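# Place shelf board on wall brackets against wall

## Task

Take the shelf board off the cart and set it level across both wall brackets, then slide it back until it meets the wall. Either robot or both may do the work. Afterwards open the grippers and move the robots away. It counts only if the board stays there with no robot supporting it, and no robot may fall over or be left leaning.

## Robot and tools

ROBOTS. Two identical Hello Robot Stretch 3 units, r1 and r2. Each has a differential base 0.33 m long and 0.34 m wide (two drive wheels, a passive omni wheel at the back), a mast with a lift, and one telescoping arm that extends toward the robot's right side. The base cannot strafe, so reaching farther forward or back means driving. Spinning in place pivots on the point between the drive wheels, 0.05 m behind the front edge; with the arm retracted and wrist folded it sweeps a 0.28 m radius, and more with the wrist unfolded. A loose object may occasionally get a small shove.

FRAMES. Base frame: origin on the floor between the drive wheels, x ahead, y to the left, z up. hand_pose is expressed in it, at the spot where the closed fingertips meet; with all wrist joints at zero that frame's x points up, y points along the arm toward the mast, z toward the rear. The odometry frame is the base frame as it was when the scene began. Every robot reports in its own frames, so where the robots are relative to one another can only be judged from images, lidar_m, wrist_depth_mm and head_depth_mm.

execute_actions. Arguments: "actions", a list holding one action or none (empty just reports state and images), and "cameras", a list of camera names (null, omitted or ["all"] = every camera, [] = none; an unknown name rejects the call). Cameras: r1_head_camera, r1_nav_camera, r1_wrist_camera and the same three for r2. One action is an object keyed by "r1" and/or "r2"; each entry may contain "base", "joints" and "contact_limits".
- base: exactly one of translate_m (metres, a relative drive along the current heading, forward positive, -1 to 1) or rotate_rad (radians, a relative turn, counter-clockwise/left positive, -3.2 to 3.2). Both are offsets counted from where the base placed itself in the most recent state report.
- joints: absolute targets by name. lift_m 0 to 1.1 (arm height, metres); arm_m 0 to 0.52 (extension, metres); wrist_yaw_rad -1.345 to 4.42 (0 along the arm, positive swings toward the front, 3.0 is folded over the base); wrist_pitch_rad -1.57 to 0.451 (0 level, negative tips fingertips down); wrist_roll_rad -2.911 to 2.911 (0 fingers side by side); gripper_m -0.089 to 0.179 (larger is wider; the real fingertip gap is smaller, by about 0.007 almost closed and 0.025 fully open, and zero under 0.007); head_pan_rad -3.953 to 1.73 (0 ahead, positive left, -1.57 faces along the arm); head_tilt_rad -1.53 to 0.419 (negative looks down). Done tolerances: ±0.004 for lift, arm and gripper, ±0.02 for yaw, roll, pan and tilt, ±0.05 for pitch.
- contact_limits: only arm_m, a motor effort percentage 1 to 100 at which the arm halts with contact_stop (sign follows direction). Lower is softer; too low halts at once. It also limits holding force until the next action; values above the maximum shown in the result get clipped.
Everything in an action begins simultaneously and may finish at different moments; no action runs over 15 s. Anything you leave out may keep driving toward an older target without the statuses showing it. An invalid key or out-of-range number rejects the whole call and nothing moves. If a result reports a stop, later calls in that same reply are skipped.

wait: seconds 0 to 10; commands nothing new and returns the same report as an empty action. zoom_image: camera plus region [x0, y0, x1, y1] in pixels from the top-left, at most 504 by 504, on the latest full image. Sizes: head 896x504, nav 672x504 fisheye, wrist 644x364. finished_scene: the scene number; ends it for good once the last command has been held, so the board must already be resting unaided. Answering with no tool call ends everything.

RESULT LINES. base_status and joint_status: done (for the base, the wheels turned the commanded amount even if slipping), off_target (stopped short and perhaps still pushing), contact_stop, time_out, torque_fault; after the last three the target is dropped and the joint holds where it stopped unless slack or switched off. Arm and lift contact-stop when pressing firmly and then go slack until commanded again; a slack lift may sag under load, keep pressing, or be lifted by closing fingertips on a surface. Base, wrist and head never contact-stop. A wrist servo overloaded for several seconds shuts off for 10 s and goes limp. on_its_own lists uncommanded behaviour; "held at" is the held target, not the position. motor_effort is percent of max, positive toward higher joint values, bracket = peak of the last action; each has a fixed bias plus noise; an effort outside its rest range suggests pushing or carrying; positive wheel effort drives forward. lidar_m: 12 distances in metres, 30-degree sectors starting straight ahead and going counter-clockwise (4th left, 7th behind, 10th right), "-" for nothing; a plane 0.17 m up, range 0.15 to 12 m, sees the other robot but not itself; the mast and a low lift block some sectors; a tilted base may report the floor as a wall. wrist_depth_mm and head_depth_mm: 7x7 median depths in mm, row by row from top left (45-1000 and 280-4000; head image is sideways). base_odometry counts wheel turns only; heading -3.142 to 3.142, left positive; turned_by_wheels and turned_by_imu give turning since the last report; base_tilt in degrees, forward and right positive, with a steady bias up to about 4.

SPEED AND GRIPPER. The base is fast (0.30 m/s, 1.9 rad/s) only with lift_m under 0.30, arm_m under 0.03 and wrist_yaw_rad over 2.54; otherwise 0.10 m/s and 0.63 rad/s. Grip by commanding less than the object's width; release by going at least 0.02 above the touching value. Nothing reports a successful grasp. A stall guard eases an over-tight squeeze; send a new value to squeeze again. Fold or unfold the wrist only with lift_m 0.32 to 0.95, pitch -0.4 and roll near 0; once folded the lift may go to 0.25. With yaw below -0.4 keep pitch at -0.5 or lower.

AVOID. Robots pressing on each other fails the run; once bases touch, any further driving presses hard. The two bases travel slightly different distances (up to 2.5 cm per metre), which strains a shared load and can tip a robot. Arm pushes against something rigid with the gripper above about 0.45 m, repeat pushes after a contact_stop, driving while holding something fixed, and snagging furniture (worst in reverse) can tip a robot: reverse the last move in small steps, free the gripper, and lower the lift to about 0.2 if it stays leaning. Avoid drops, slams, hard hits and torque faults. While you think, robots keep holding the last command.

Each tool is called after "Call:" as name(argument=value, ...), one argument or row to a line, values as JSON.

## Session

Call:
execute_actions(
  actions=[],
)

Scene clock: 0.00 s.
r1.base_odometry: x=+0.000 y=+0.000 heading=+0.000 (m, m, rad; r1's odometry frame)
r1.turned_by_wheels: +0.000 (rad since the last result)
r1.turned_by_imu: +0.000 (rad since the last result)
r1.base_tilt: forward=-0.2 right=-1.7 (deg)
r1.lidar_m: 1.16 1.16 1.35 2.37 7.00 4.12 3.62 1.62 0.95 0.83 0.83 0.97
r1.head_depth_mm: 1289 1285 1280 1270 1262 1249 1245 / 1252 1240 1235 1229 1215 1208 1202 / 1203 1206 1194 1190 1184 1170 1168 / 1181 1166 1163 1150 1151 1141 1137 / 1136 1138 1118 1118 1124 1096 1101 / 1107 1099 1093 1088 1081 1072 1067 / 1081 1073 1064 1059 1048 1048 1039
r1.base_status: not commanded
r1.joint_positions: lift_m=+0.346 arm_m=-0.002 wrist_yaw_rad=+2.880 wrist_pitch_rad=-0.515 wrist_roll_rad=-0.001 gripper_m=+0.037 head_pan_rad=+0.016 head_tilt_rad=-0.011
r1.joint_status: not commanded
r1.motor_effort: left_wheel=+0 right_wheel=-1 lift_m=+29 arm_m=-1 wrist_yaw_rad=+0 wrist_pitch_rad=+5 wrist_roll_rad=-1 gripper_m=+0 head_pan_rad=+1 head_tilt_rad=+3 (%)
r1.hand_pose: x=+0.0334 y=+0.0614 z=+0.3380 quat_wxyz=(+0.268, +0.701, +0.090, +0.655) (m; r1's base frame)
r1.wrist_depth_mm: - - - - - - 928 / - - - - - - 954 / - 933 935 897 922 897 846 / 760 - 752 723 740 722 720 / 629 - 635 624 618 619 598 / 544 543 - 535 539 523 522 / 478 489 - 465 452 462 455
r2.base_odometry: x=+0.000 y=+0.000 heading=+0.000 (m, m, rad; r2's odometry frame)
r2.turned_by_wheels: +0.000 (rad since the last result)
r2.turned_by_imu: +0.000 (rad since the last result)
r2.base_tilt: forward=-0.5 right=-1.1 (deg)
r2.lidar_m: 1.36 2.35 6.97 4.21 3.61 2.54 1.46 1.25 1.26 1.36 1.17 1.17
r2.head_depth_mm: 1186 1182 1182 1187 1178 1180 1187 / 1295 1284 1278 1292 1272 1283 1276 / 1407 1405 1399 1389 1399 1379 1403 / 1534 1521 1529 1531 1533 1521 1539 / 1683 1695 1697 1694 1705 1702 1697 / 1779 1936 1931 1909 1898 1910 1904 / 1745 2186 2172 2178 2191 2187 2165
r2.base_status: not commanded
r2.joint_positions: lift_m=+0.521 arm_m=+0.001 wrist_yaw_rad=+2.843 wrist_pitch_rad=-0.549 wrist_roll_rad=-0.014 gripper_m=+0.037 head_pan_rad=-0.015 head_tilt_rad=-0.013
r2.joint_status: not commanded
r2.motor_effort: left_wheel=+0 right_wheel=+0 lift_m=+27 arm_m=+0 wrist_yaw_rad=+0 wrist_pitch_rad=+6 wrist_roll_rad=+0 gripper_m=+1 head_pan_rad=+0 head_tilt_rad=+1 (%)
r2.hand_pose: x=+0.0393 y=+0.0511 z=+0.5054 quat_wxyz=(+0.291, +0.697, +0.091, +0.650) (m; r2's base frame)
r2.wrist_depth_mm: - - - - - - - / - - - - - - - / - - - - - - - / 912 948 944 975 - - - / 783 - 830 823 843 881 884 / 681 - - 725 731 739 757 / 609 610 622 634 625 657 658
pictures: r1_head_camera (sideways: a quarter turn clockwise sets it upright), r1_nav_camera (sideways: a quarter turn counterclockwise sets it upright), r1_wrist_camera, r2_head_camera (sideways: a quarter turn clockwise sets it upright), r2_nav_camera (sideways: a quarter turn counterclockwise sets it upright), r2_wrist_camera
Images, in order (width x height): r1_head_camera 896x504, r1_nav_camera 672x504, r1_wrist_camera 644x364, r2_head_camera 896x504, r2_nav_camera 672x504, r2_wrist_camera 644x364.

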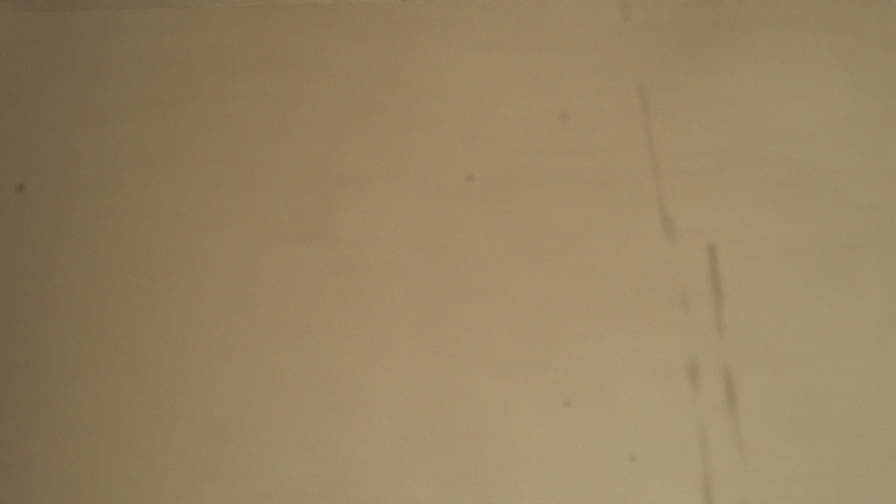

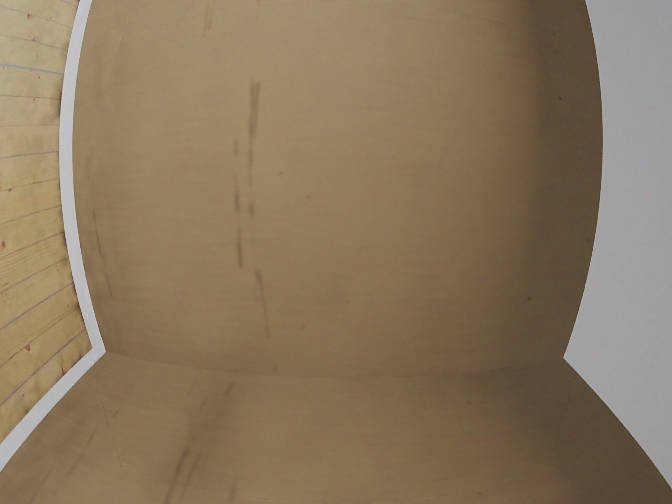

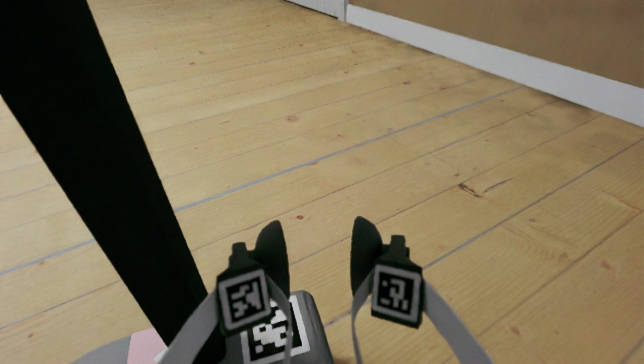

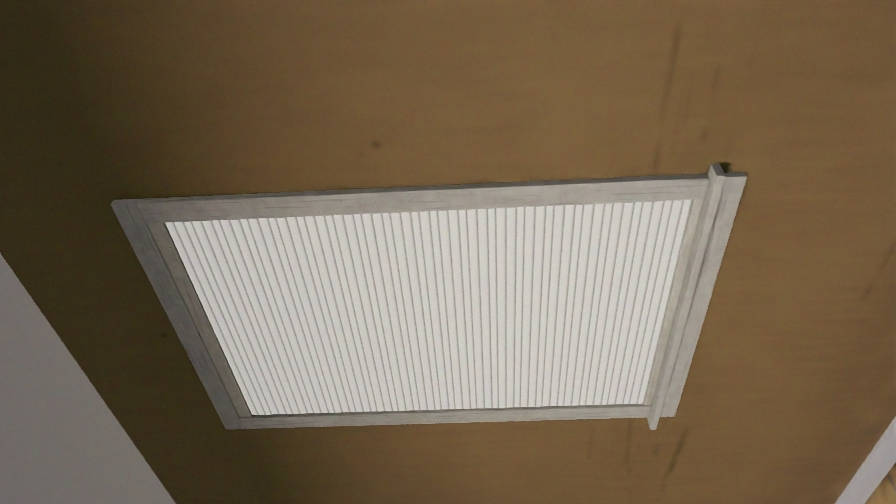

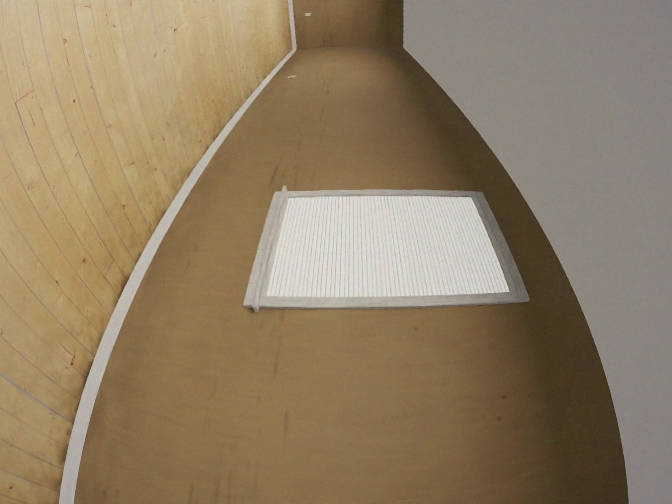

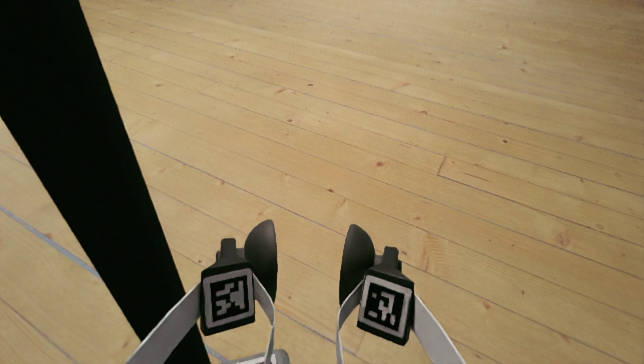

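Look around with the heads.

Call:
execute_actions(
  actions=[
    {"r1":{"joints":{"head_pan_rad":1.7,"head_tilt_rad":-0.3}},"r2":{"joints":{"head_pan_rad":1.7,"head_tilt_rad":-0.3}}},
  ],
  cameras=["r1_nav_camera","r2_nav_camera","r1_head_camera","r2_head_camera"],
)

Call:
execute_actions(
  actions=[
    {"r1":{"joints":{"head_pan_rad":-3.1,"head_tilt_rad":-0.3}},"r2":{"joints":{"head_pan_rad":-3.1,"head_tilt_rad":-0.3}}},
  ],
  cameras=["r1_nav_camera","r2_nav_camera","r1_head_camera","r2_head_camera"],
)

Scene clock: 1.57 s.
r1.base_odometry: x=+0.000 y=+0.000 heading=+0.000 (m, m, rad; r1's odometry frame)
r1.turned_by_wheels: +0.000 (rad since the last result)
r1.turned_by_imu: +0.000 (rad since the last result)
r1.base_tilt: forward=-0.1 right=-1.7 (deg)
r1.lidar_m: 1.16 1.16 1.36 2.36 7.02 4.13 3.60 1.61 0.95 0.83 0.83 0.97
r1.head_depth_mm: 2181 2236 2273 2323 2376 2118 1624 / 2736 2789 2885 2931 2786 2121 1645 / 3475 3648 3825 3546 2942 2103 1633 / - - - - 2941 2122 1653 / - - - - 2939 2129 1657 / - - - - 2958 2091 1661 / - - - - 2973 2119 1654
r1.base_status: not commanded
r1.joint_positions: lift_m=+0.346 arm_m=-0.002 wrist_yaw_rad=+2.880 wrist_pitch_rad=-0.515 wrist_roll_rad=-0.001 gripper_m=+0.037 head_pan_rad=+1.693 head_tilt_rad=-0.296
r1.joint_status: all done
r1.motor_effort: left_wheel=+1(0) right_wheel=-1(0) lift_m=+29(29) arm_m=+0(0) wrist_yaw_rad=+0(1) wrist_pitch_rad=+5(5) wrist_roll_rad=+0(0) gripper_m=+0(1) head_pan_rad=+4(52) head_tilt_rad=-2(28) (%)
r1.hand_pose: x=+0.0334 y=+0.0614 z=+0.3380 quat_wxyz=(+0.268, +0.701, +0.090, +0.655) (m; r1's base frame)
r1.wrist_depth_mm: - - - - - - 920 / - - - - - - 950 / - 938 941 921 908 873 878 / 756 - 733 729 727 741 710 / 645 - 642 619 630 598 599 / 546 538 - 539 543 524 519 / 479 492 - 464 453 459 455
r2.base_odometry: x=+0.000 y=+0.000 heading=+0.000 (m, m, rad; r2's odometry frame)
r2.turned_by_wheels: +0.000 (rad since the last result)
r2.turned_by_imu: +0.000 (rad since the last result)
r2.base_tilt: forward=-0.4 right=-1.1 (deg)
r2.lidar_m: 1.36 2.35 6.96 4.19 3.60 2.53 1.46 1.26 1.26 1.36 1.18 1.17
r2.head_depth_mm: 3620 - - - 3028 2094 1607 / 3490 - - - 3010 2107 1610 / 3471 - - - 3058 2103 1639 / 3436 - - - 3036 2139 1631 / 3367 - - - 3060 2118 1637 / 3398 3673 3805 - 3096 2130 1637 / 3292 3418 3520 3699 3148 2247 -
r2.base_status: not commanded
r2.joint_positions: lift_m=+0.521 arm_m=+0.001 wrist_yaw_rad=+2.843 wrist_pitch_rad=-0.549 wrist_roll_rad=-0.014 gripper_m=+0.037 head_pan_rad=+1.693 head_tilt_rad=-0.296
r2.joint_status: all done
r2.motor_effort: left_wheel=+0(0) right_wheel=+0(0) lift_m=+27(27) arm_m=+0(0) wrist_yaw_rad=+0(0) wrist_pitch_rad=+6(6) wrist_roll_rad=+0(0) gripper_m=+0(0) head_pan_rad=+3(34) head_tilt_rad=-1(16) (%)
r2.hand_pose: x=+0.0393 y=+0.0511 z=+0.5054 quat_wxyz=(+0.291, +0.697, +0.091, +0.650) (m; r2's base frame)
r2.wrist_depth_mm: - - - - - - - / - - - - - - - / - - - - - - - / 898 948 941 962 - - - / 786 - 826 827 851 864 886 / 679 - - 713 737 736 748 / 617 609 620 631 628 653 666
pictures: r1_head_camera (sideways: a quarter turn clockwise sets it upright), r1_nav_camera (sideways: a quarter turn counterclockwise sets it upright), r2_head_camera (sideways: a quarter turn clockwise sets it upright), r2_nav_camera (sideways: a quarter turn counterclockwise sets it upright)
Images, in order (width x height): r1_head_camera 896x504, r1_nav_camera 672x504, r2_head_camera 896x504, r2_nav_camera 672x504.

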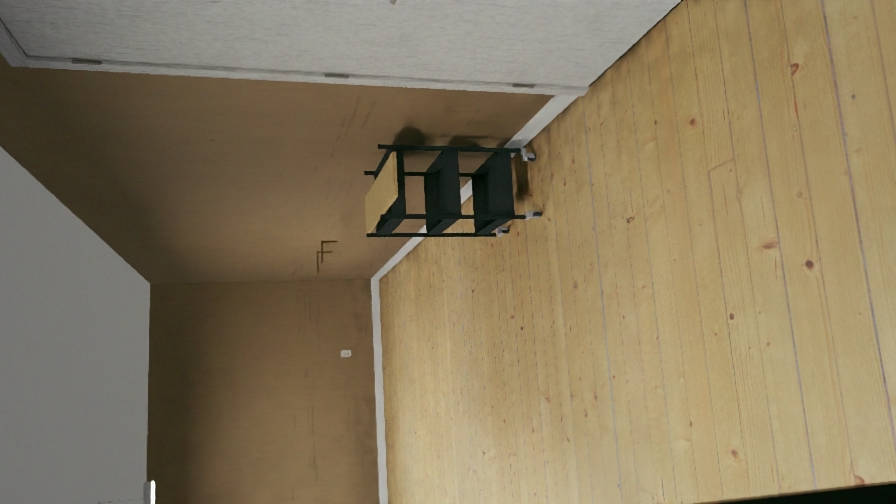

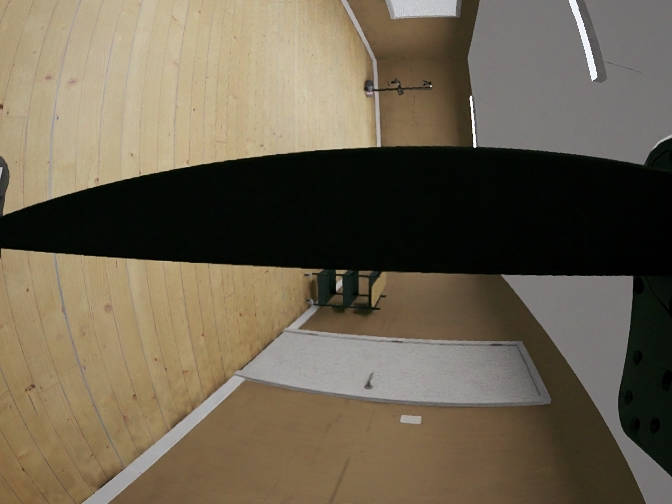

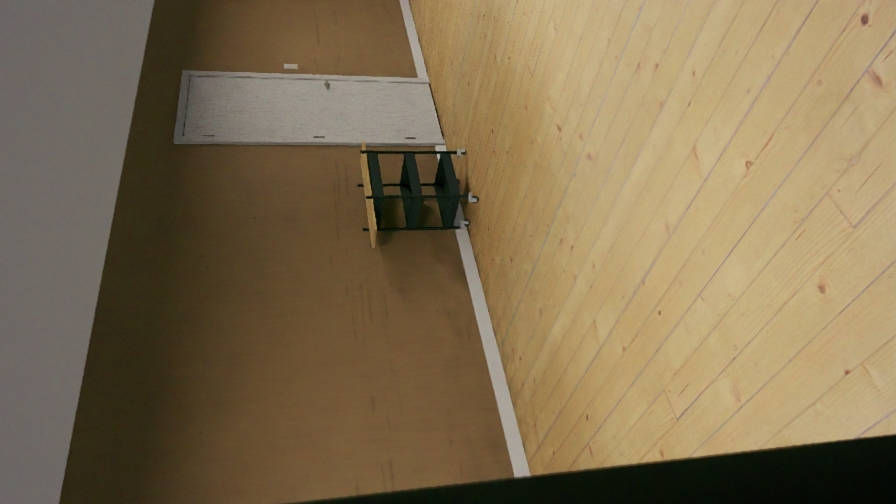

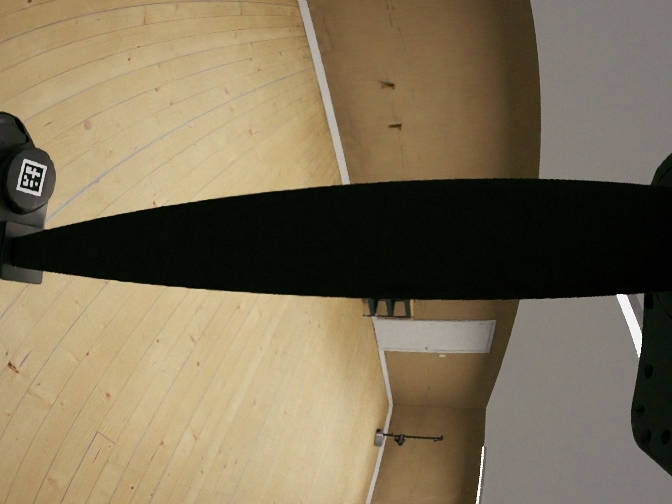

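Scene clock: 4.23 s.
r1.base_odometry: x=+0.000 y=+0.000 heading=+0.000 (m, m, rad; r1's odometry frame)
r1.turned_by_wheels: +0.000 (rad since the last result)
r1.turned_by_imu: +0.001 (rad since the last result)
r1.base_tilt: forward=-0.1 right=-1.7 (deg)
r1.lidar_m: 1.16 1.16 1.36 2.38 7.01 4.13 3.61 1.62 0.95 0.83 0.83 0.97
r1.head_depth_mm: 3524 3676 3901 - 2956 2097 1647 / 3484 3640 3795 - 2899 2109 1645 / 3382 3513 3601 3726 2924 2103 1637 / 3250 3369 3496 3837 2937 2108 1653 / 3135 3337 3507 3631 2928 2128 1645 / 3181 3212 3347 3519 2941 2124 1649 / 3070 3165 3307 3444 2981 2137 1646
r1.base_status: not commanded
r1.joint_positions: lift_m=+0.346 arm_m=-0.002 wrist_yaw_rad=+2.880 wrist_pitch_rad=-0.515 wrist_roll_rad=-0.001 gripper_m=+0.037 head_pan_rad=-3.093 head_tilt_rad=-0.296
r1.joint_status: all done
r1.motor_effort: left_wheel=+0(0) right_wheel=-1(1) lift_m=+29(29) arm_m=+1(0) wrist_yaw_rad=+0(0) wrist_pitch_rad=+5(5) wrist_roll_rad=+0(0) gripper_m=+0(0) head_pan_rad=-4(52) head_tilt_rad=-2(2) (%)
r1.hand_pose: x=+0.0334 y=+0.0614 z=+0.3380 quat_wxyz=(+0.268, +0.701, +0.090, +0.655) (m; r1's base frame)
r1.wrist_depth_mm: - - - - - - 904 / - - - - - - 925 / - 984 930 916 905 909 846 / 769 - 740 735 715 712 719 / 635 - 644 625 622 613 602 / 543 554 - 537 540 517 520 / 484 487 - 471 460 469 458
r2.base_odometry: x=+0.000 y=+0.000 heading=+0.000 (m, m, rad; r2's odometry frame)
r2.turned_by_wheels: +0.000 (rad since the last result)
r2.turned_by_imu: +0.001 (rad since the last result)
r2.base_tilt: forward=-0.4 right=-1.1 (deg)
r2.lidar_m: 1.35 2.35 6.97 4.19 3.61 2.53 1.46 1.26 1.26 1.36 1.17 1.17
r2.head_depth_mm: 2197 2308 2425 2545 2661 2095 1616 / 1926 2002 2103 2210 2334 2099 1605 / 1725 1791 1857 1963 2027 2044 1619 / 1548 1616 1680 1738 1806 1900 1622 / 1413 1463 1515 1587 1635 1686 1638 / 1305 1350 1388 1430 1479 1531 1556 / 1208 1234 1276 1312 1355 1405 1446
r2.base_status: not commanded
r2.joint_positions: lift_m=+0.521 arm_m=+0.001 wrist_yaw_rad=+2.843 wrist_pitch_rad=-0.549 wrist_roll_rad=-0.014 gripper_m=+0.037 head_pan_rad=-3.093 head_tilt_rad=-0.296
r2.joint_status: all done
r2.motor_effort: left_wheel=+0(1) right_wheel=+0(0) lift_m=+28(28) arm_m=-1(0) wrist_yaw_rad=+0(0) wrist_pitch_rad=+6(6) wrist_roll_rad=+0(0) gripper_m=+0(0) head_pan_rad=-3(33) head_tilt_rad=-3(1) (%)
r2.hand_pose: x=+0.0393 y=+0.0511 z=+0.5054 quat_wxyz=(+0.291, +0.697, +0.091, +0.650) (m; r2's base frame)
r2.wrist_depth_mm: - - - - - - - / - - - - - - - / - - - - - - - / 894 957 960 974 - - - / 790 - 850 833 839 860 889 / 692 - - 713 739 741 758 / 605 615 625 636 627 652 668
pictures: r1_head_camera (sideways: a quarter turn clockwise sets it upright), r1_nav_camera (sideways: a quarter turn counterclockwise sets it upright), r2_head_camera (sideways: a quarter turn clockwise sets it upright), r2_nav_camera (sideways: a quarter turn counterclockwise sets it upright)
Images, in order (width x height): r1_head_camera 896x504, r1_nav_camera 672x504, r2_head_camera 896x504, r2_nav_camera 672x504.

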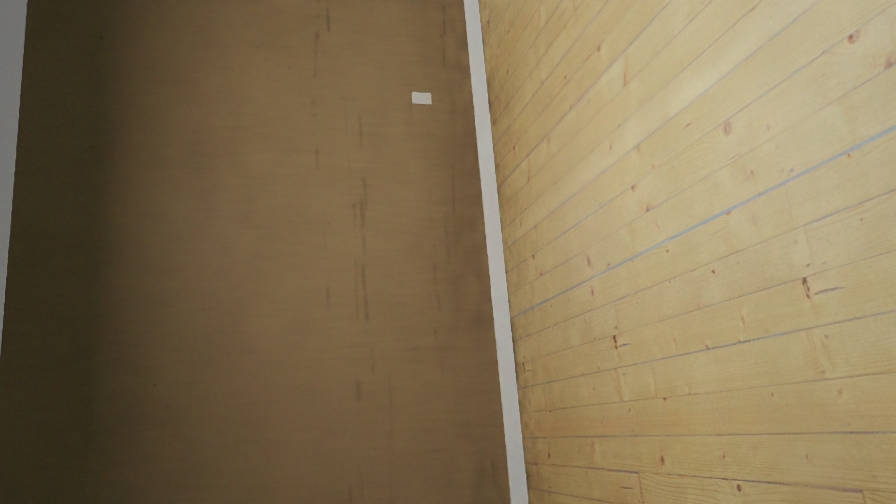

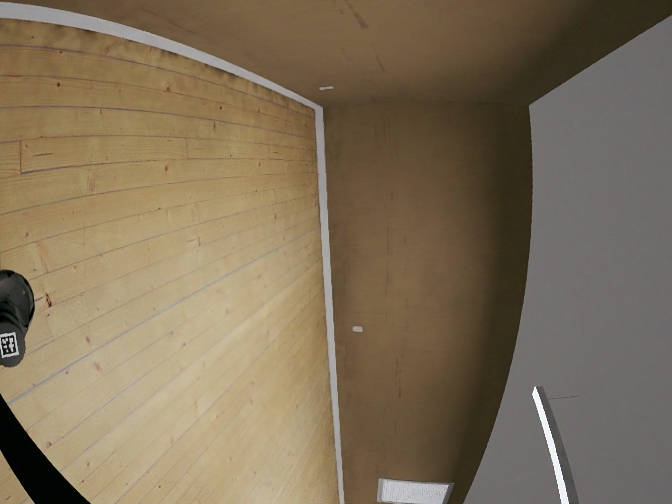

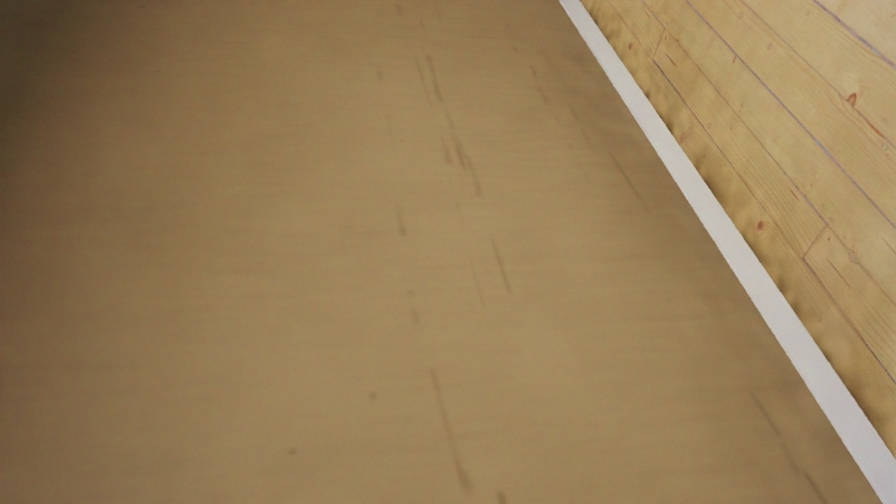

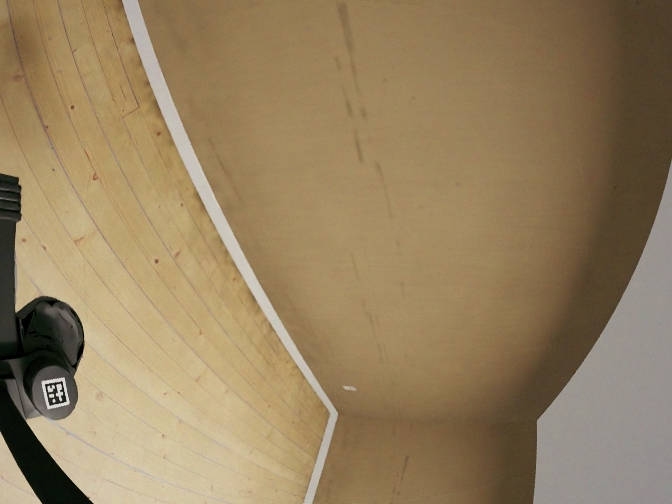

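Call:
execute_actions(
  actions=[
    {"r1":{"base":{"rotate_rad":1.83},"joints":{"head_pan_rad":0,"head_tilt_rad":-0.3}}},
  ],
  cameras=["r1_nav_camera","r1_head_camera"],
)

Scene clock: 9.37 s.
r1.base_odometry: x=+0.000 y=+0.000 heading=+1.830 (m, m, rad; r1's odometry frame)
r1.turned_by_wheels: +1.830 (rad since the last result)
r1.turned_by_imu: +1.830 (rad since the last result)
r1.base_tilt: forward=-0.2 right=-1.7 (deg)
r1.lidar_m: 3.20 5.05 3.74 3.07 1.16 0.86 0.83 0.86 1.19 1.16 1.21 1.67
r1.head_depth_mm: 3024 3050 3117 3125 2891 2097 1646 / 3801 - - 3508 2971 2096 1634 / - - - - 2960 2097 1643 / - - - - 2950 2102 1633 / - - - - 3003 2130 1642 / - - - - 2964 2140 1642 / - - - - 2968 2114 1642
r1.base_status: done
r1.joint_positions: lift_m=+0.346 arm_m=-0.002 wrist_yaw_rad=+2.880 wrist_pitch_rad=-0.515 wrist_roll_rad=-0.001 gripper_m=+0.037 head_pan_rad=-0.007 head_tilt_rad=-0.296
r1.joint_status: all done
r1.motor_effort: left_wheel=-2(9) right_wheel=+2(6) lift_m=+29(29) arm_m=+0(0) wrist_yaw_rad=+0(0) wrist_pitch_rad=+5(5) wrist_roll_rad=+0(0) gripper_m=+0(0) head_pan_rad=+4(52) head_tilt_rad=-2(0) (%)
r1.hand_pose: x=+0.0334 y=+0.0614 z=+0.3380 quat_wxyz=(+0.268, +0.701, +0.090, +0.655) (m; r1's base frame)
r1.wrist_depth_mm: - - - - - - - / - - - - - - - / - 957 933 898 895 915 863 / 751 - 746 745 742 736 700 / 639 - 631 632 620 601 612 / 545 536 - 531 538 526 519 / 472 488 - 474 454 466 458
r2.base_odometry: x=+0.000 y=+0.000 heading=+0.000 (m, m, rad; r2's odometry frame)
r2.turned_by_wheels: +0.000 (rad since the last result)
r2.turned_by_imu: +0.001 (rad since the last result)
r2.base_tilt: forward=-0.5 right=-1.1 (deg)
r2.lidar_m: 1.36 2.35 7.11 4.19 3.62 2.53 1.46 1.25 1.25 1.36 1.18 1.17
r2.head_depth_mm: 2210 2289 2405 2552 2654 2087 1611 / 1905 1997 2116 2211 2294 2120 1624 / 1712 1783 1881 1970 2035 2040 1621 / 1557 1608 1663 1745 1809 1861 1626 / 1408 1471 1515 1567 1633 1695 1646 / 1296 1350 1392 1429 1469 1531 1548 / 1201 1237 1275 1315 1355 1409 1434
r2.base_status: not commanded
r2.joint_positions: lift_m=+0.521 arm_m=+0.001 wrist_yaw_rad=+2.843 wrist_pitch_rad=-0.549 wrist_roll_rad=-0.014 gripper_m=+0.037 head_pan_rad=-3.093 head_tilt_rad=-0.296
r2.joint_status: not commanded
r2.motor_effort: left_wheel=+0(0) right_wheel=+0(0) lift_m=+28(28) arm_m=+0(0) wrist_yaw_rad=+0(0) wrist_pitch_rad=+6(6) wrist_roll_rad=+0(0) gripper_m=+0(1) head_pan_rad=-2(2) head_tilt_rad=-1(2) (%)
r2.hand_pose: x=+0.0393 y=+0.0511 z=+0.5054 quat_wxyz=(+0.291, +0.697, +0.091, +0.650) (m; r2's base frame)
r2.wrist_depth_mm: - - - - - - - / - - - - - - - / - - - - - - - / 895 940 932 993 - - - / 776 - 832 835 856 861 881 / 683 - - 726 728 742 757 / 606 622 623 631 629 654 667
pictures: r1_head_camera (sideways: a quarter turn clockwise sets it upright), r1_nav_camera (sideways: a quarter turn counterclockwise sets it upright)
Images, in order (width x height): r1_head_camera 896x504, r1_nav_camera 672x504.

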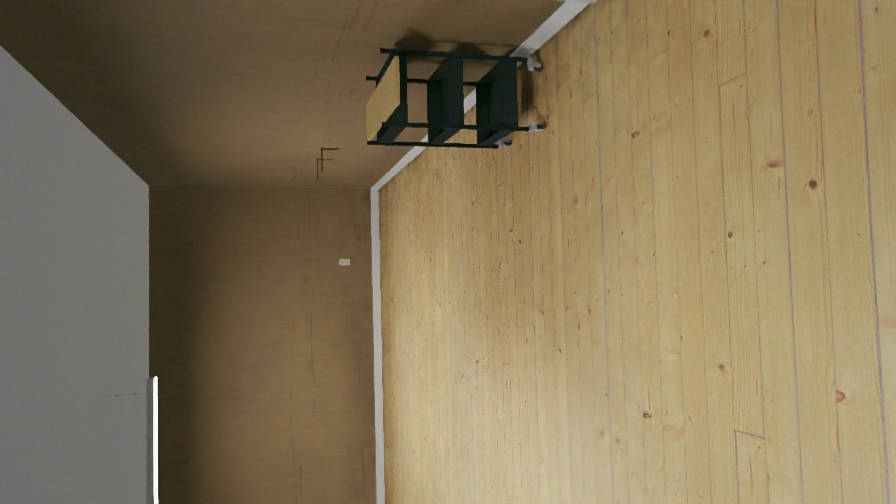

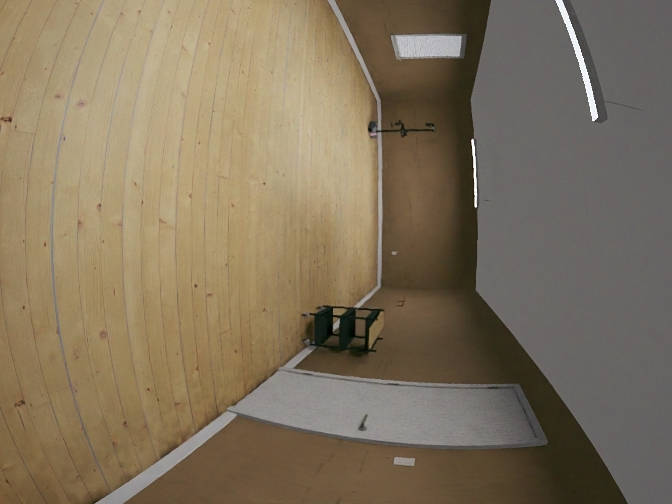

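Call:
execute_actions(
  actions=[
    {"r1":{"base":{"translate_m":1.0},"joints":{"head_pan_rad":-0.8,"head_tilt_rad":-0.4}}},
  ],
  cameras=[],
)

Call:
execute_actions(
  actions=[
    {"r1":{"base":{"translate_m":1.0}}},
  ],
  cameras=["r1_nav_camera","r1_head_camera"],
)

Scene clock: 20.77 s.
r1.base_odometry: x=-0.256 y=+0.967 heading=+1.830 (m, m, rad; r1's odometry frame)
r1.turned_by_wheels: +0.000 (rad since the last result)
r1.turned_by_imu: +0.005 (rad since the last result)
r1.base_tilt: forward=-0.2 right=-1.7 (deg)
r1.lidar_m: 4.89 5.01 3.70 3.59 2.55 1.89 1.83 1.64 1.22 1.17 1.23 1.67
r1.head_depth_mm: 1085 1136 1201 1264 1331 1407 1455 / 1135 1195 1267 1337 1433 1528 1489 / 1226 1290 1376 1453 1551 1660 1496 / 1317 1400 1501 1601 1703 1769 1488 / 1438 1536 1641 1765 1923 1854 1496 / 1585 1666 1825 1985 2187 1864 1491 / 1784 1938 2100 2301 2375 1859 1497
r1.base_status: done
r1.joint_positions: lift_m=+0.346 arm_m=-0.002 wrist_yaw_rad=+2.880 wrist_pitch_rad=-0.515 wrist_roll_rad=-0.001 gripper_m=+0.037 head_pan_rad=-0.793 head_tilt_rad=-0.395
r1.joint_status: all done
r1.motor_effort: left_wheel=-2(4) right_wheel=+2(5) lift_m=+29(29) arm_m=+0(0) wrist_yaw_rad=+0(1) wrist_pitch_rad=+5(5) wrist_roll_rad=+0(0) gripper_m=+0(0) head_pan_rad=-4(48) head_tilt_rad=-3(15) (%)
r1.hand_pose: x=+0.0334 y=+0.0614 z=+0.3380 quat_wxyz=(+0.268, +0.701, +0.090, +0.655) (m; r1's base frame)
r1.wrist_depth_mm: - - - - - - - / - - - - - - - / - 952 930 884 906 878 881 / 752 - 729 745 750 735 731 / 645 - 623 619 624 614 605 / 550 545 - 529 547 524 525 / 473 491 - 464 452 464 457
r2.base_odometry: x=+0.000 y=+0.000 heading=+0.000 (m, m, rad; r2's odometry frame)
r2.turned_by_wheels: +0.000 (rad since the last result)
r2.turned_by_imu: +0.003 (rad since the last result)
r2.base_tilt: forward=-0.4 right=-1.1 (deg)
r2.lidar_m: 1.35 2.36 6.19 4.20 3.60 2.53 1.46 1.25 1.25 1.36 1.17 1.17
r2.head_depth_mm: 2175 2280 2417 2590 2655 2095 1612 / 1914 2005 2130 2241 2352 2081 1621 / 1704 1782 1856 1961 2037 2026 1635 / 1552 1590 1683 1728 1818 1873 1646 / 1412 1474 1514 1569 1638 1698 1613 / 1299 1337 1389 1429 1486 1545 1546 / 1207 1233 1281 1324 1349 1415 1458
r2.base_status: not commanded
r2.joint_positions: lift_m=+0.521 arm_m=+0.001 wrist_yaw_rad=+2.843 wrist_pitch_rad=-0.549 wrist_roll_rad=-0.014 gripper_m=+0.037 head_pan_rad=-3.093 head_tilt_rad=-0.296
r2.joint_status: not commanded
r2.motor_effort: left_wheel=+0(0) right_wheel=+0(0) lift_m=+28(28) arm_m=-1(0) wrist_yaw_rad=+0(0) wrist_pitch_rad=+6(6) wrist_roll_rad=+0(0) gripper_m=+1(0) head_pan_rad=-2(2) head_tilt_rad=-1(2) (%)
r2.hand_pose: x=+0.0393 y=+0.0511 z=+0.5054 quat_wxyz=(+0.291, +0.697, +0.091, +0.650) (m; r2's base frame)
r2.wrist_depth_mm: - - - - - - - / - - - - - - - / - - - - - - - / 899 954 967 969 - - - / 771 - 836 840 856 879 874 / 691 - - 724 733 747 747 / 614 615 620 633 628 655 668
pictures: none
No camera images: the call's "cameras" was empty. Leave "cameras" out to get every camera's image.

Scene clock: 32.00 s.
r1.base_odometry: x=-0.512 y=+1.933 heading=+1.830 (m, m, rad; r1's odometry frame)
r1.turned_by_wheels: +0.000 (rad since the last result)
r1.turned_by_imu: +0.005 (rad since the last result)
r1.base_tilt: forward=-0.2 right=-1.7 (deg)
r1.lidar_m: 4.99 4.97 3.70 3.56 3.75 2.92 2.83 1.66 1.20 1.17 1.22 1.34
r1.head_depth_mm: 1100 1157 1200 1250 1317 1408 1453 / 1177 1236 1305 1384 1469 1573 1497 / 1264 1331 1421 1514 1606 1698 1484 / 1372 1459 1543 1626 1768 1802 1492 / 1494 1603 1716 1640 1840 1736 1490 / 1634 1750 1903 1564 1722 1726 1490 / 1818 1969 2145 1699 1857 1807 1487
r1.base_status: done
r1.joint_positions: lift_m=+0.346 arm_m=-0.002 wrist_yaw_rad=+2.880 wrist_pitch_rad=-0.515 wrist_roll_rad=-0.001 gripper_m=+0.037 head_pan_rad=-0.793 head_tilt_rad=-0.395
r1.joint_status: not commanded
r1.motor_effort: left_wheel=-3(5) right_wheel=+1(6) lift_m=+29(29) arm_m=+0(0) wrist_yaw_rad=+0(1) wrist_pitch_rad=+5(5) wrist_roll_rad=+0(0) gripper_m=+0(0) head_pan_rad=-3(4) head_tilt_rad=-2(3) (%)
r1.hand_pose: x=+0.0334 y=+0.0614 z=+0.3380 quat_wxyz=(+0.268, +0.701, +0.090, +0.655) (m; r1's base frame)
r1.wrist_depth_mm: - - - - - - - / - - - - - - - / - 932 940 920 901 878 884 / 751 - 743 725 718 723 711 / 638 - 639 625 628 606 602 / 555 531 - 538 544 524 515 / 477 489 - 466 460 466 465
r2.base_odometry: x=+0.000 y=+0.000 heading=+0.000 (m, m, rad; r2's odometry frame)
r2.turned_by_wheels: +0.000 (rad since the last result)
r2.turned_by_imu: +0.003 (rad since the last result)
r2.base_tilt: forward=-0.4 right=-1.1 (deg)
r2.lidar_m: 1.36 2.35 7.37 4.18 3.61 2.52 1.46 1.26 1.26 1.36 1.17 1.18
r2.head_depth_mm: 2176 2318 2411 2566 2661 2092 1600 / 1910 2002 2107 2207 2317 2104 1623 / 1720 1780 1863 1951 2029 2041 1617 / 1549 1607 1675 1732 1828 1891 1624 / 1418 1458 1508 1578 1630 1700 1633 / 1303 1339 1389 1424 1482 1540 1542 / 1203 1245 1276 1315 1362 1402 1448
r2.base_status: not commanded
r2.joint_positions: lift_m=+0.521 arm_m=+0.001 wrist_yaw_rad=+2.843 wrist_pitch_rad=-0.549 wrist_roll_rad=-0.014 gripper_m=+0.037 head_pan_rad=-3.093 head_tilt_rad=-0.296
r2.joint_status: not commanded
r2.motor_effort: left_wheel=+0(0) right_wheel=+0(0) lift_m=+27(27) arm_m=-1(0) wrist_yaw_rad=+0(0) wrist_pitch_rad=+7(6) wrist_roll_rad=+0(0) gripper_m=+0(0) head_pan_rad=-2(2) head_tilt_rad=-1(2) (%)
r2.hand_pose: x=+0.0393 y=+0.0511 z=+0.5054 quat_wxyz=(+0.291, +0.697, +0.091, +0.650) (m; r2's base frame)
r2.wrist_depth_mm: - - - - - - - / - - - - - - - / - - - - - - - / 901 930 958 - - - - / 791 - 833 835 846 859 891 / 690 - - 715 744 744 767 / 614 614 624 636 632 652 674
pictures: r1_head_camera (sideways: a quarter turn clockwise sets it upright), r1_nav_camera (sideways: a quarter turn counterclockwise sets it upright)
Images, in order (width x height): r1_head_camera 896x504, r1_nav_camera 672x504.

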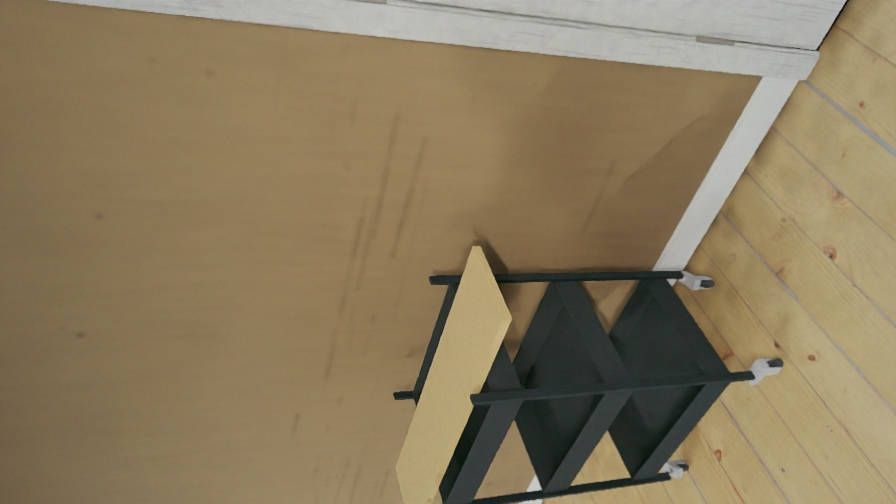

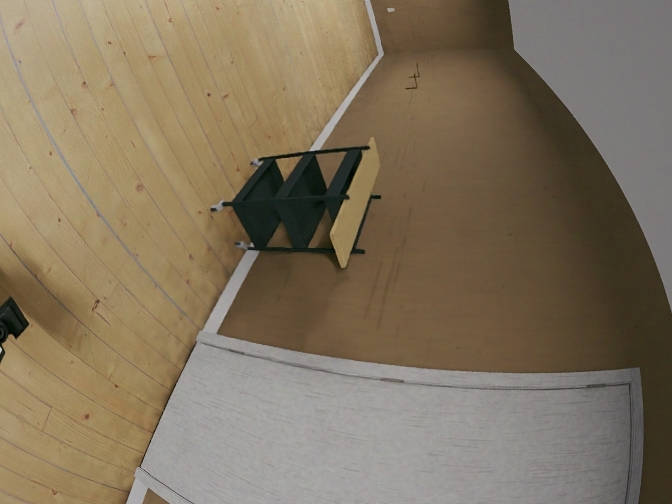

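Call:
execute_actions(
  actions=[
    {"r1":{"base":{"translate_m":1.0},"joints":{"head_pan_rad":-1.4,"head_tilt_rad":-0.5}}},
  ],
  cameras=["r1_nav_camera","r1_head_camera"],
)

Scene clock: 43.47 s.
r1.base_odometry: x=-0.768 y=+2.900 heading=+1.830 (m, m, rad; r1's odometry frame)
r1.turned_by_wheels: +0.000 (rad since the last result)
r1.turned_by_imu: +0.005 (rad since the last result)
r1.base_tilt: forward=-0.1 right=-1.7 (deg)
r1.lidar_m: 4.92 4.27 3.68 3.55 3.72 3.95 3.83 1.66 1.25 0.79 0.83 1.76
r1.head_depth_mm: 1002 1066 1153 1254 1362 1498 1379 / 1006 1079 1165 1258 1385 1529 1381 / 1015 1093 1184 1262 1415 1547 1386 / 1034 1107 1201 1260 979 1200 1265 / 1042 1130 1224 1280 1019 1191 1284 / 1061 1144 1236 1295 1019 1240 1300 / 1073 1153 1255 1319 1024 1190 1281
r1.base_status: done
r1.joint_positions: lift_m=+0.346 arm_m=-0.002 wrist_yaw_rad=+2.880 wrist_pitch_rad=-0.515 wrist_roll_rad=-0.001 gripper_m=+0.037 head_pan_rad=-1.393 head_tilt_rad=-0.494
r1.joint_status: all done
r1.motor_effort: left_wheel=-3(5) right_wheel=+1(5) lift_m=+29(29) arm_m=+0(0) wrist_yaw_rad=+0(1) wrist_pitch_rad=+5(5) wrist_roll_rad=+0(0) gripper_m=+0(0) head_pan_rad=-4(42) head_tilt_rad=-4(17) (%)
r1.hand_pose: x=+0.0334 y=+0.0614 z=+0.3380 quat_wxyz=(+0.268, +0.701, +0.090, +0.655) (m; r1's base frame)
r1.wrist_depth_mm: - - - - - - - / - - - - - - - / - 933 945 890 893 884 884 / 749 - 761 753 735 710 722 / 643 - 632 622 628 600 601 / 546 536 - 527 541 521 517 / 482 492 - 471 458 463 461
r2.base_odometry: x=+0.000 y=+0.000 heading=+0.000 (m, m, rad; r2's odometry frame)
r2.turned_by_wheels: +0.000 (rad since the last result)
r2.turned_by_imu: +0.003 (rad since the last result)
r2.base_tilt: forward=-0.4 right=-1.1 (deg)
r2.lidar_m: 1.36 2.36 7.25 4.22 3.62 2.53 1.46 1.26 1.26 1.36 1.17 1.17
r2.head_depth_mm: 2184 2287 2438 2539 2656 2090 1604 / 1925 1979 2105 2218 2329 2104 1622 / 1721 1782 1871 1943 2047 2027 1627 / 1548 1601 1675 1746 1817 1893 1630 / 1417 1465 1514 1574 1624 1701 1616 / 1293 1346 1388 1437 1484 1546 1549 / 1208 1244 1277 1320 1352 1399 1451
r2.base_status: not commanded
r2.joint_positions: lift_m=+0.521 arm_m=+0.001 wrist_yaw_rad=+2.843 wrist_pitch_rad=-0.549 wrist_roll_rad=-0.014 gripper_m=+0.037 head_pan_rad=-3.093 head_tilt_rad=-0.296
r2.joint_status: not commanded
r2.motor_effort: left_wheel=+0(0) right_wheel=+0(0) lift_m=+28(28) arm_m=+0(0) wrist_yaw_rad=+0(0) wrist_pitch_rad=+6(6) wrist_roll_rad=+0(0) gripper_m=+1(0) head_pan_rad=-2(2) head_tilt_rad=-1(1) (%)
r2.hand_pose: x=+0.0393 y=+0.0511 z=+0.5054 quat_wxyz=(+0.291, +0.697, +0.091, +0.650) (m; r2's base frame)
r2.wrist_depth_mm: - - - - - - - / - - - - - - - / - - - - - - - / 889 931 938 981 - - - / 782 - 845 840 844 865 896 / 678 - - 711 740 744 759 / 617 617 623 636 631 664 664
pictures: r1_head_camera (sideways: a quarter turn clockwise sets it upright), r1_nav_camera (sideways: a quarter turn counterclockwise sets it upright)
Images, in order (width x height): r1_head_camera 896x504, r1_nav_camera 672x504.

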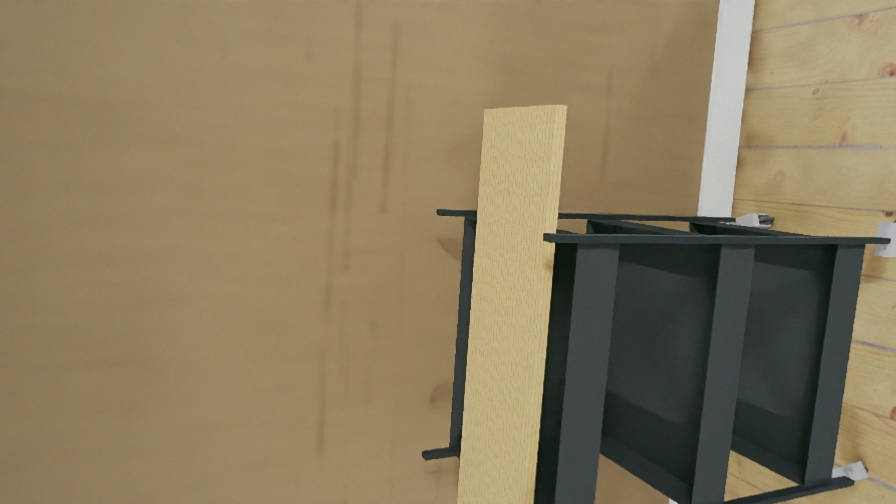

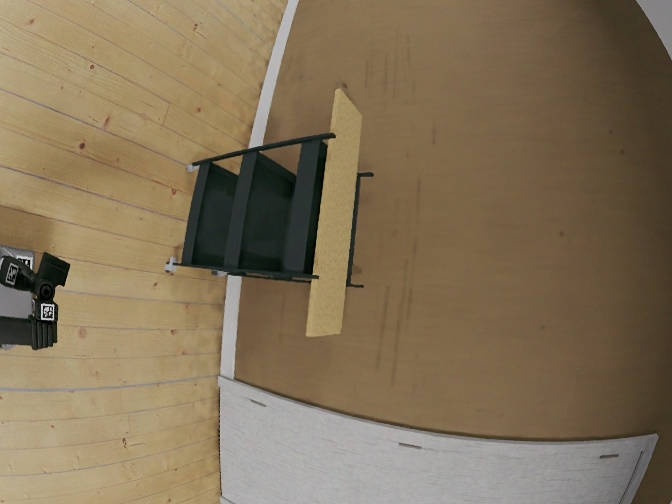

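Call:
execute_actions(
  actions=[
    {"r1":{"joints":{"lift_m":0.75,"wrist_yaw_rad":0,"wrist_pitch_rad":0,"wrist_roll_rad":1.57,"gripper_m":0.1,"head_tilt_rad":-0.6}},"r2":{"base":{"rotate_rad":1.48},"joints":{"head_pan_rad":0,"head_tilt_rad":-0.2}}},
  ],
  cameras=["r1_wrist_camera","r1_head_camera","r2_nav_camera"],
)

Scene clock: 48.53 s.
r1.base_odometry: x=-0.768 y=+2.900 heading=+1.830 (m, m, rad; r1's odometry frame)
r1.turned_by_wheels: +0.000 (rad since the last result)
r1.turned_by_imu: +0.001 (rad since the last result)
r1.base_tilt: forward=-0.2 right=-1.7 (deg)
r1.lidar_m: 4.93 4.35 3.67 3.54 3.71 3.95 3.81 1.66 1.25 0.79 0.83 1.76
r1.head_depth_mm: 996 1081 1193 1316 1475 1521 1288 / 1011 1102 1204 1302 1496 1531 1297 / 1020 1112 1216 1070 1526 1524 1296 / 1032 1130 1239 1069 1218 1355 1289 / 1047 1141 1259 1073 1256 1335 1290 / 1058 1166 1276 1068 1264 1373 1293 / 1069 1177 1299 1068 1254 1373 1293
r1.base_status: not commanded
r1.joint_positions: lift_m=+0.750 arm_m=-0.002 wrist_yaw_rad=+0.002 wrist_pitch_rad=-0.022 wrist_roll_rad=+1.568 gripper_m=+0.100 head_pan_rad=-1.393 head_tilt_rad=-0.592
r1.joint_status: all done
r1.motor_effort: left_wheel=-3(3) right_wheel=+1(1) lift_m=+35(38) arm_m=+0(0) wrist_yaw_rad=-2(4) wrist_pitch_rad=+8(9) wrist_roll_rad=+1(2) gripper_m=+0(93) head_pan_rad=-3(4) head_tilt_rad=-5(18) (%)
r1.hand_pose: x=-0.0208 y=-0.3983 z=+0.8585 quat_wxyz=(+0.002, +0.001, -1.000, -0.011) (m; r1's base frame)
r1.wrist_depth_mm: 840 863 851 894 871 865 907 / 877 903 897 933 919 922 894 / 904 932 923 921 917 952 931 / 915 932 917 954 954 966 873 / 971 977 945 - 581 724 760 / - - - - 598 613 797 / - - - - 659 829 794
r2.base_odometry: x=+0.000 y=+0.000 heading=+1.480 (m, m, rad; r2's odometry frame)
r2.turned_by_wheels: +1.480 (rad since the last result)
r2.turned_by_imu: +1.466 (rad since the last result)
r2.base_tilt: forward=-0.4 right=-1.1 (deg)
r2.lidar_m: 4.45 3.63 3.07 1.55 1.26 1.25 1.38 1.18 1.18 1.29 2.03 7.51
r2.head_depth_mm: 2708 - - - 3551 2386 1788 / 2677 - - - 3718 2366 1777 / 2684 - - - 3681 2430 1792 / 2687 - - - 3790 2422 1809 / 2600 - - - 3747 2485 1810 / 2592 - - - 3899 2465 1812 / 2589 3850 - - 3938 2492 1816
r2.base_status: done
r2.joint_positions: lift_m=+0.521 arm_m=+0.001 wrist_yaw_rad=+2.843 wrist_pitch_rad=-0.549 wrist_roll_rad=-0.014 gripper_m=+0.037 head_pan_rad=-0.007 head_tilt_rad=-0.211
r2.joint_status: all done
r2.motor_effort: left_wheel=-2(9) right_wheel=+2(6) lift_m=+28(27) arm_m=+0(1) wrist_yaw_rad=+0(1) wrist_pitch_rad=+6(6) wrist_roll_rad=+0(0) gripper_m=+0(0) head_pan_rad=+3(33) head_tilt_rad=+4(11) (%)
r2.hand_pose: x=+0.0393 y=+0.0511 z=+0.5054 quat_wxyz=(+0.291, +0.697, +0.091, +0.650) (m; r2's base frame)
r2.wrist_depth_mm: - - - - - - - / - - - - - - - / - - - - - - - / 888 943 936 979 - - - / 774 - 843 827 860 867 884 / 683 - - 715 738 751 756 / 598 613 619 636 617 655 663
pictures: r1_head_camera (sideways: a quarter turn clockwise sets it upright), r1_wrist_camera, r2_nav_camera (sideways: a quarter turn counterclockwise sets it upright)
Images, in order (width x height): r1_head_camera 896x504, r1_wrist_camera 644x364, r2_nav_camera 672x504.

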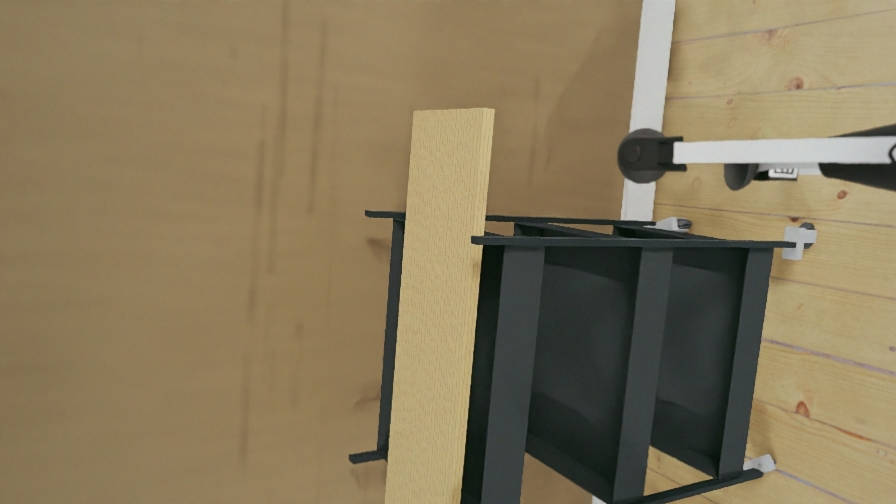

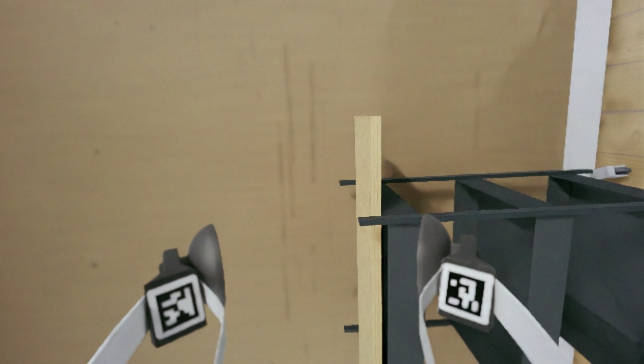

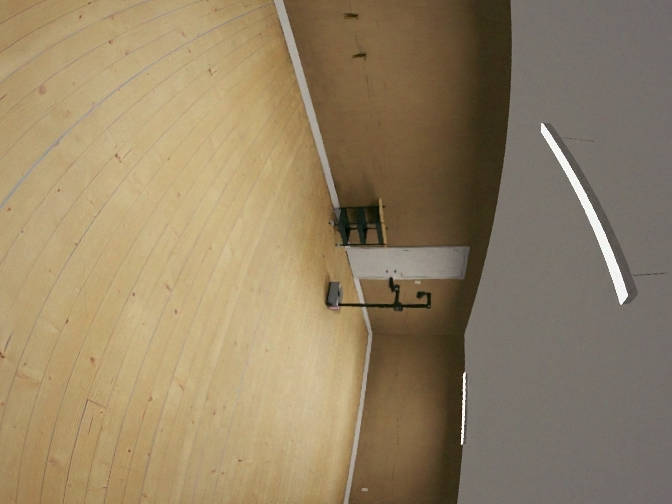

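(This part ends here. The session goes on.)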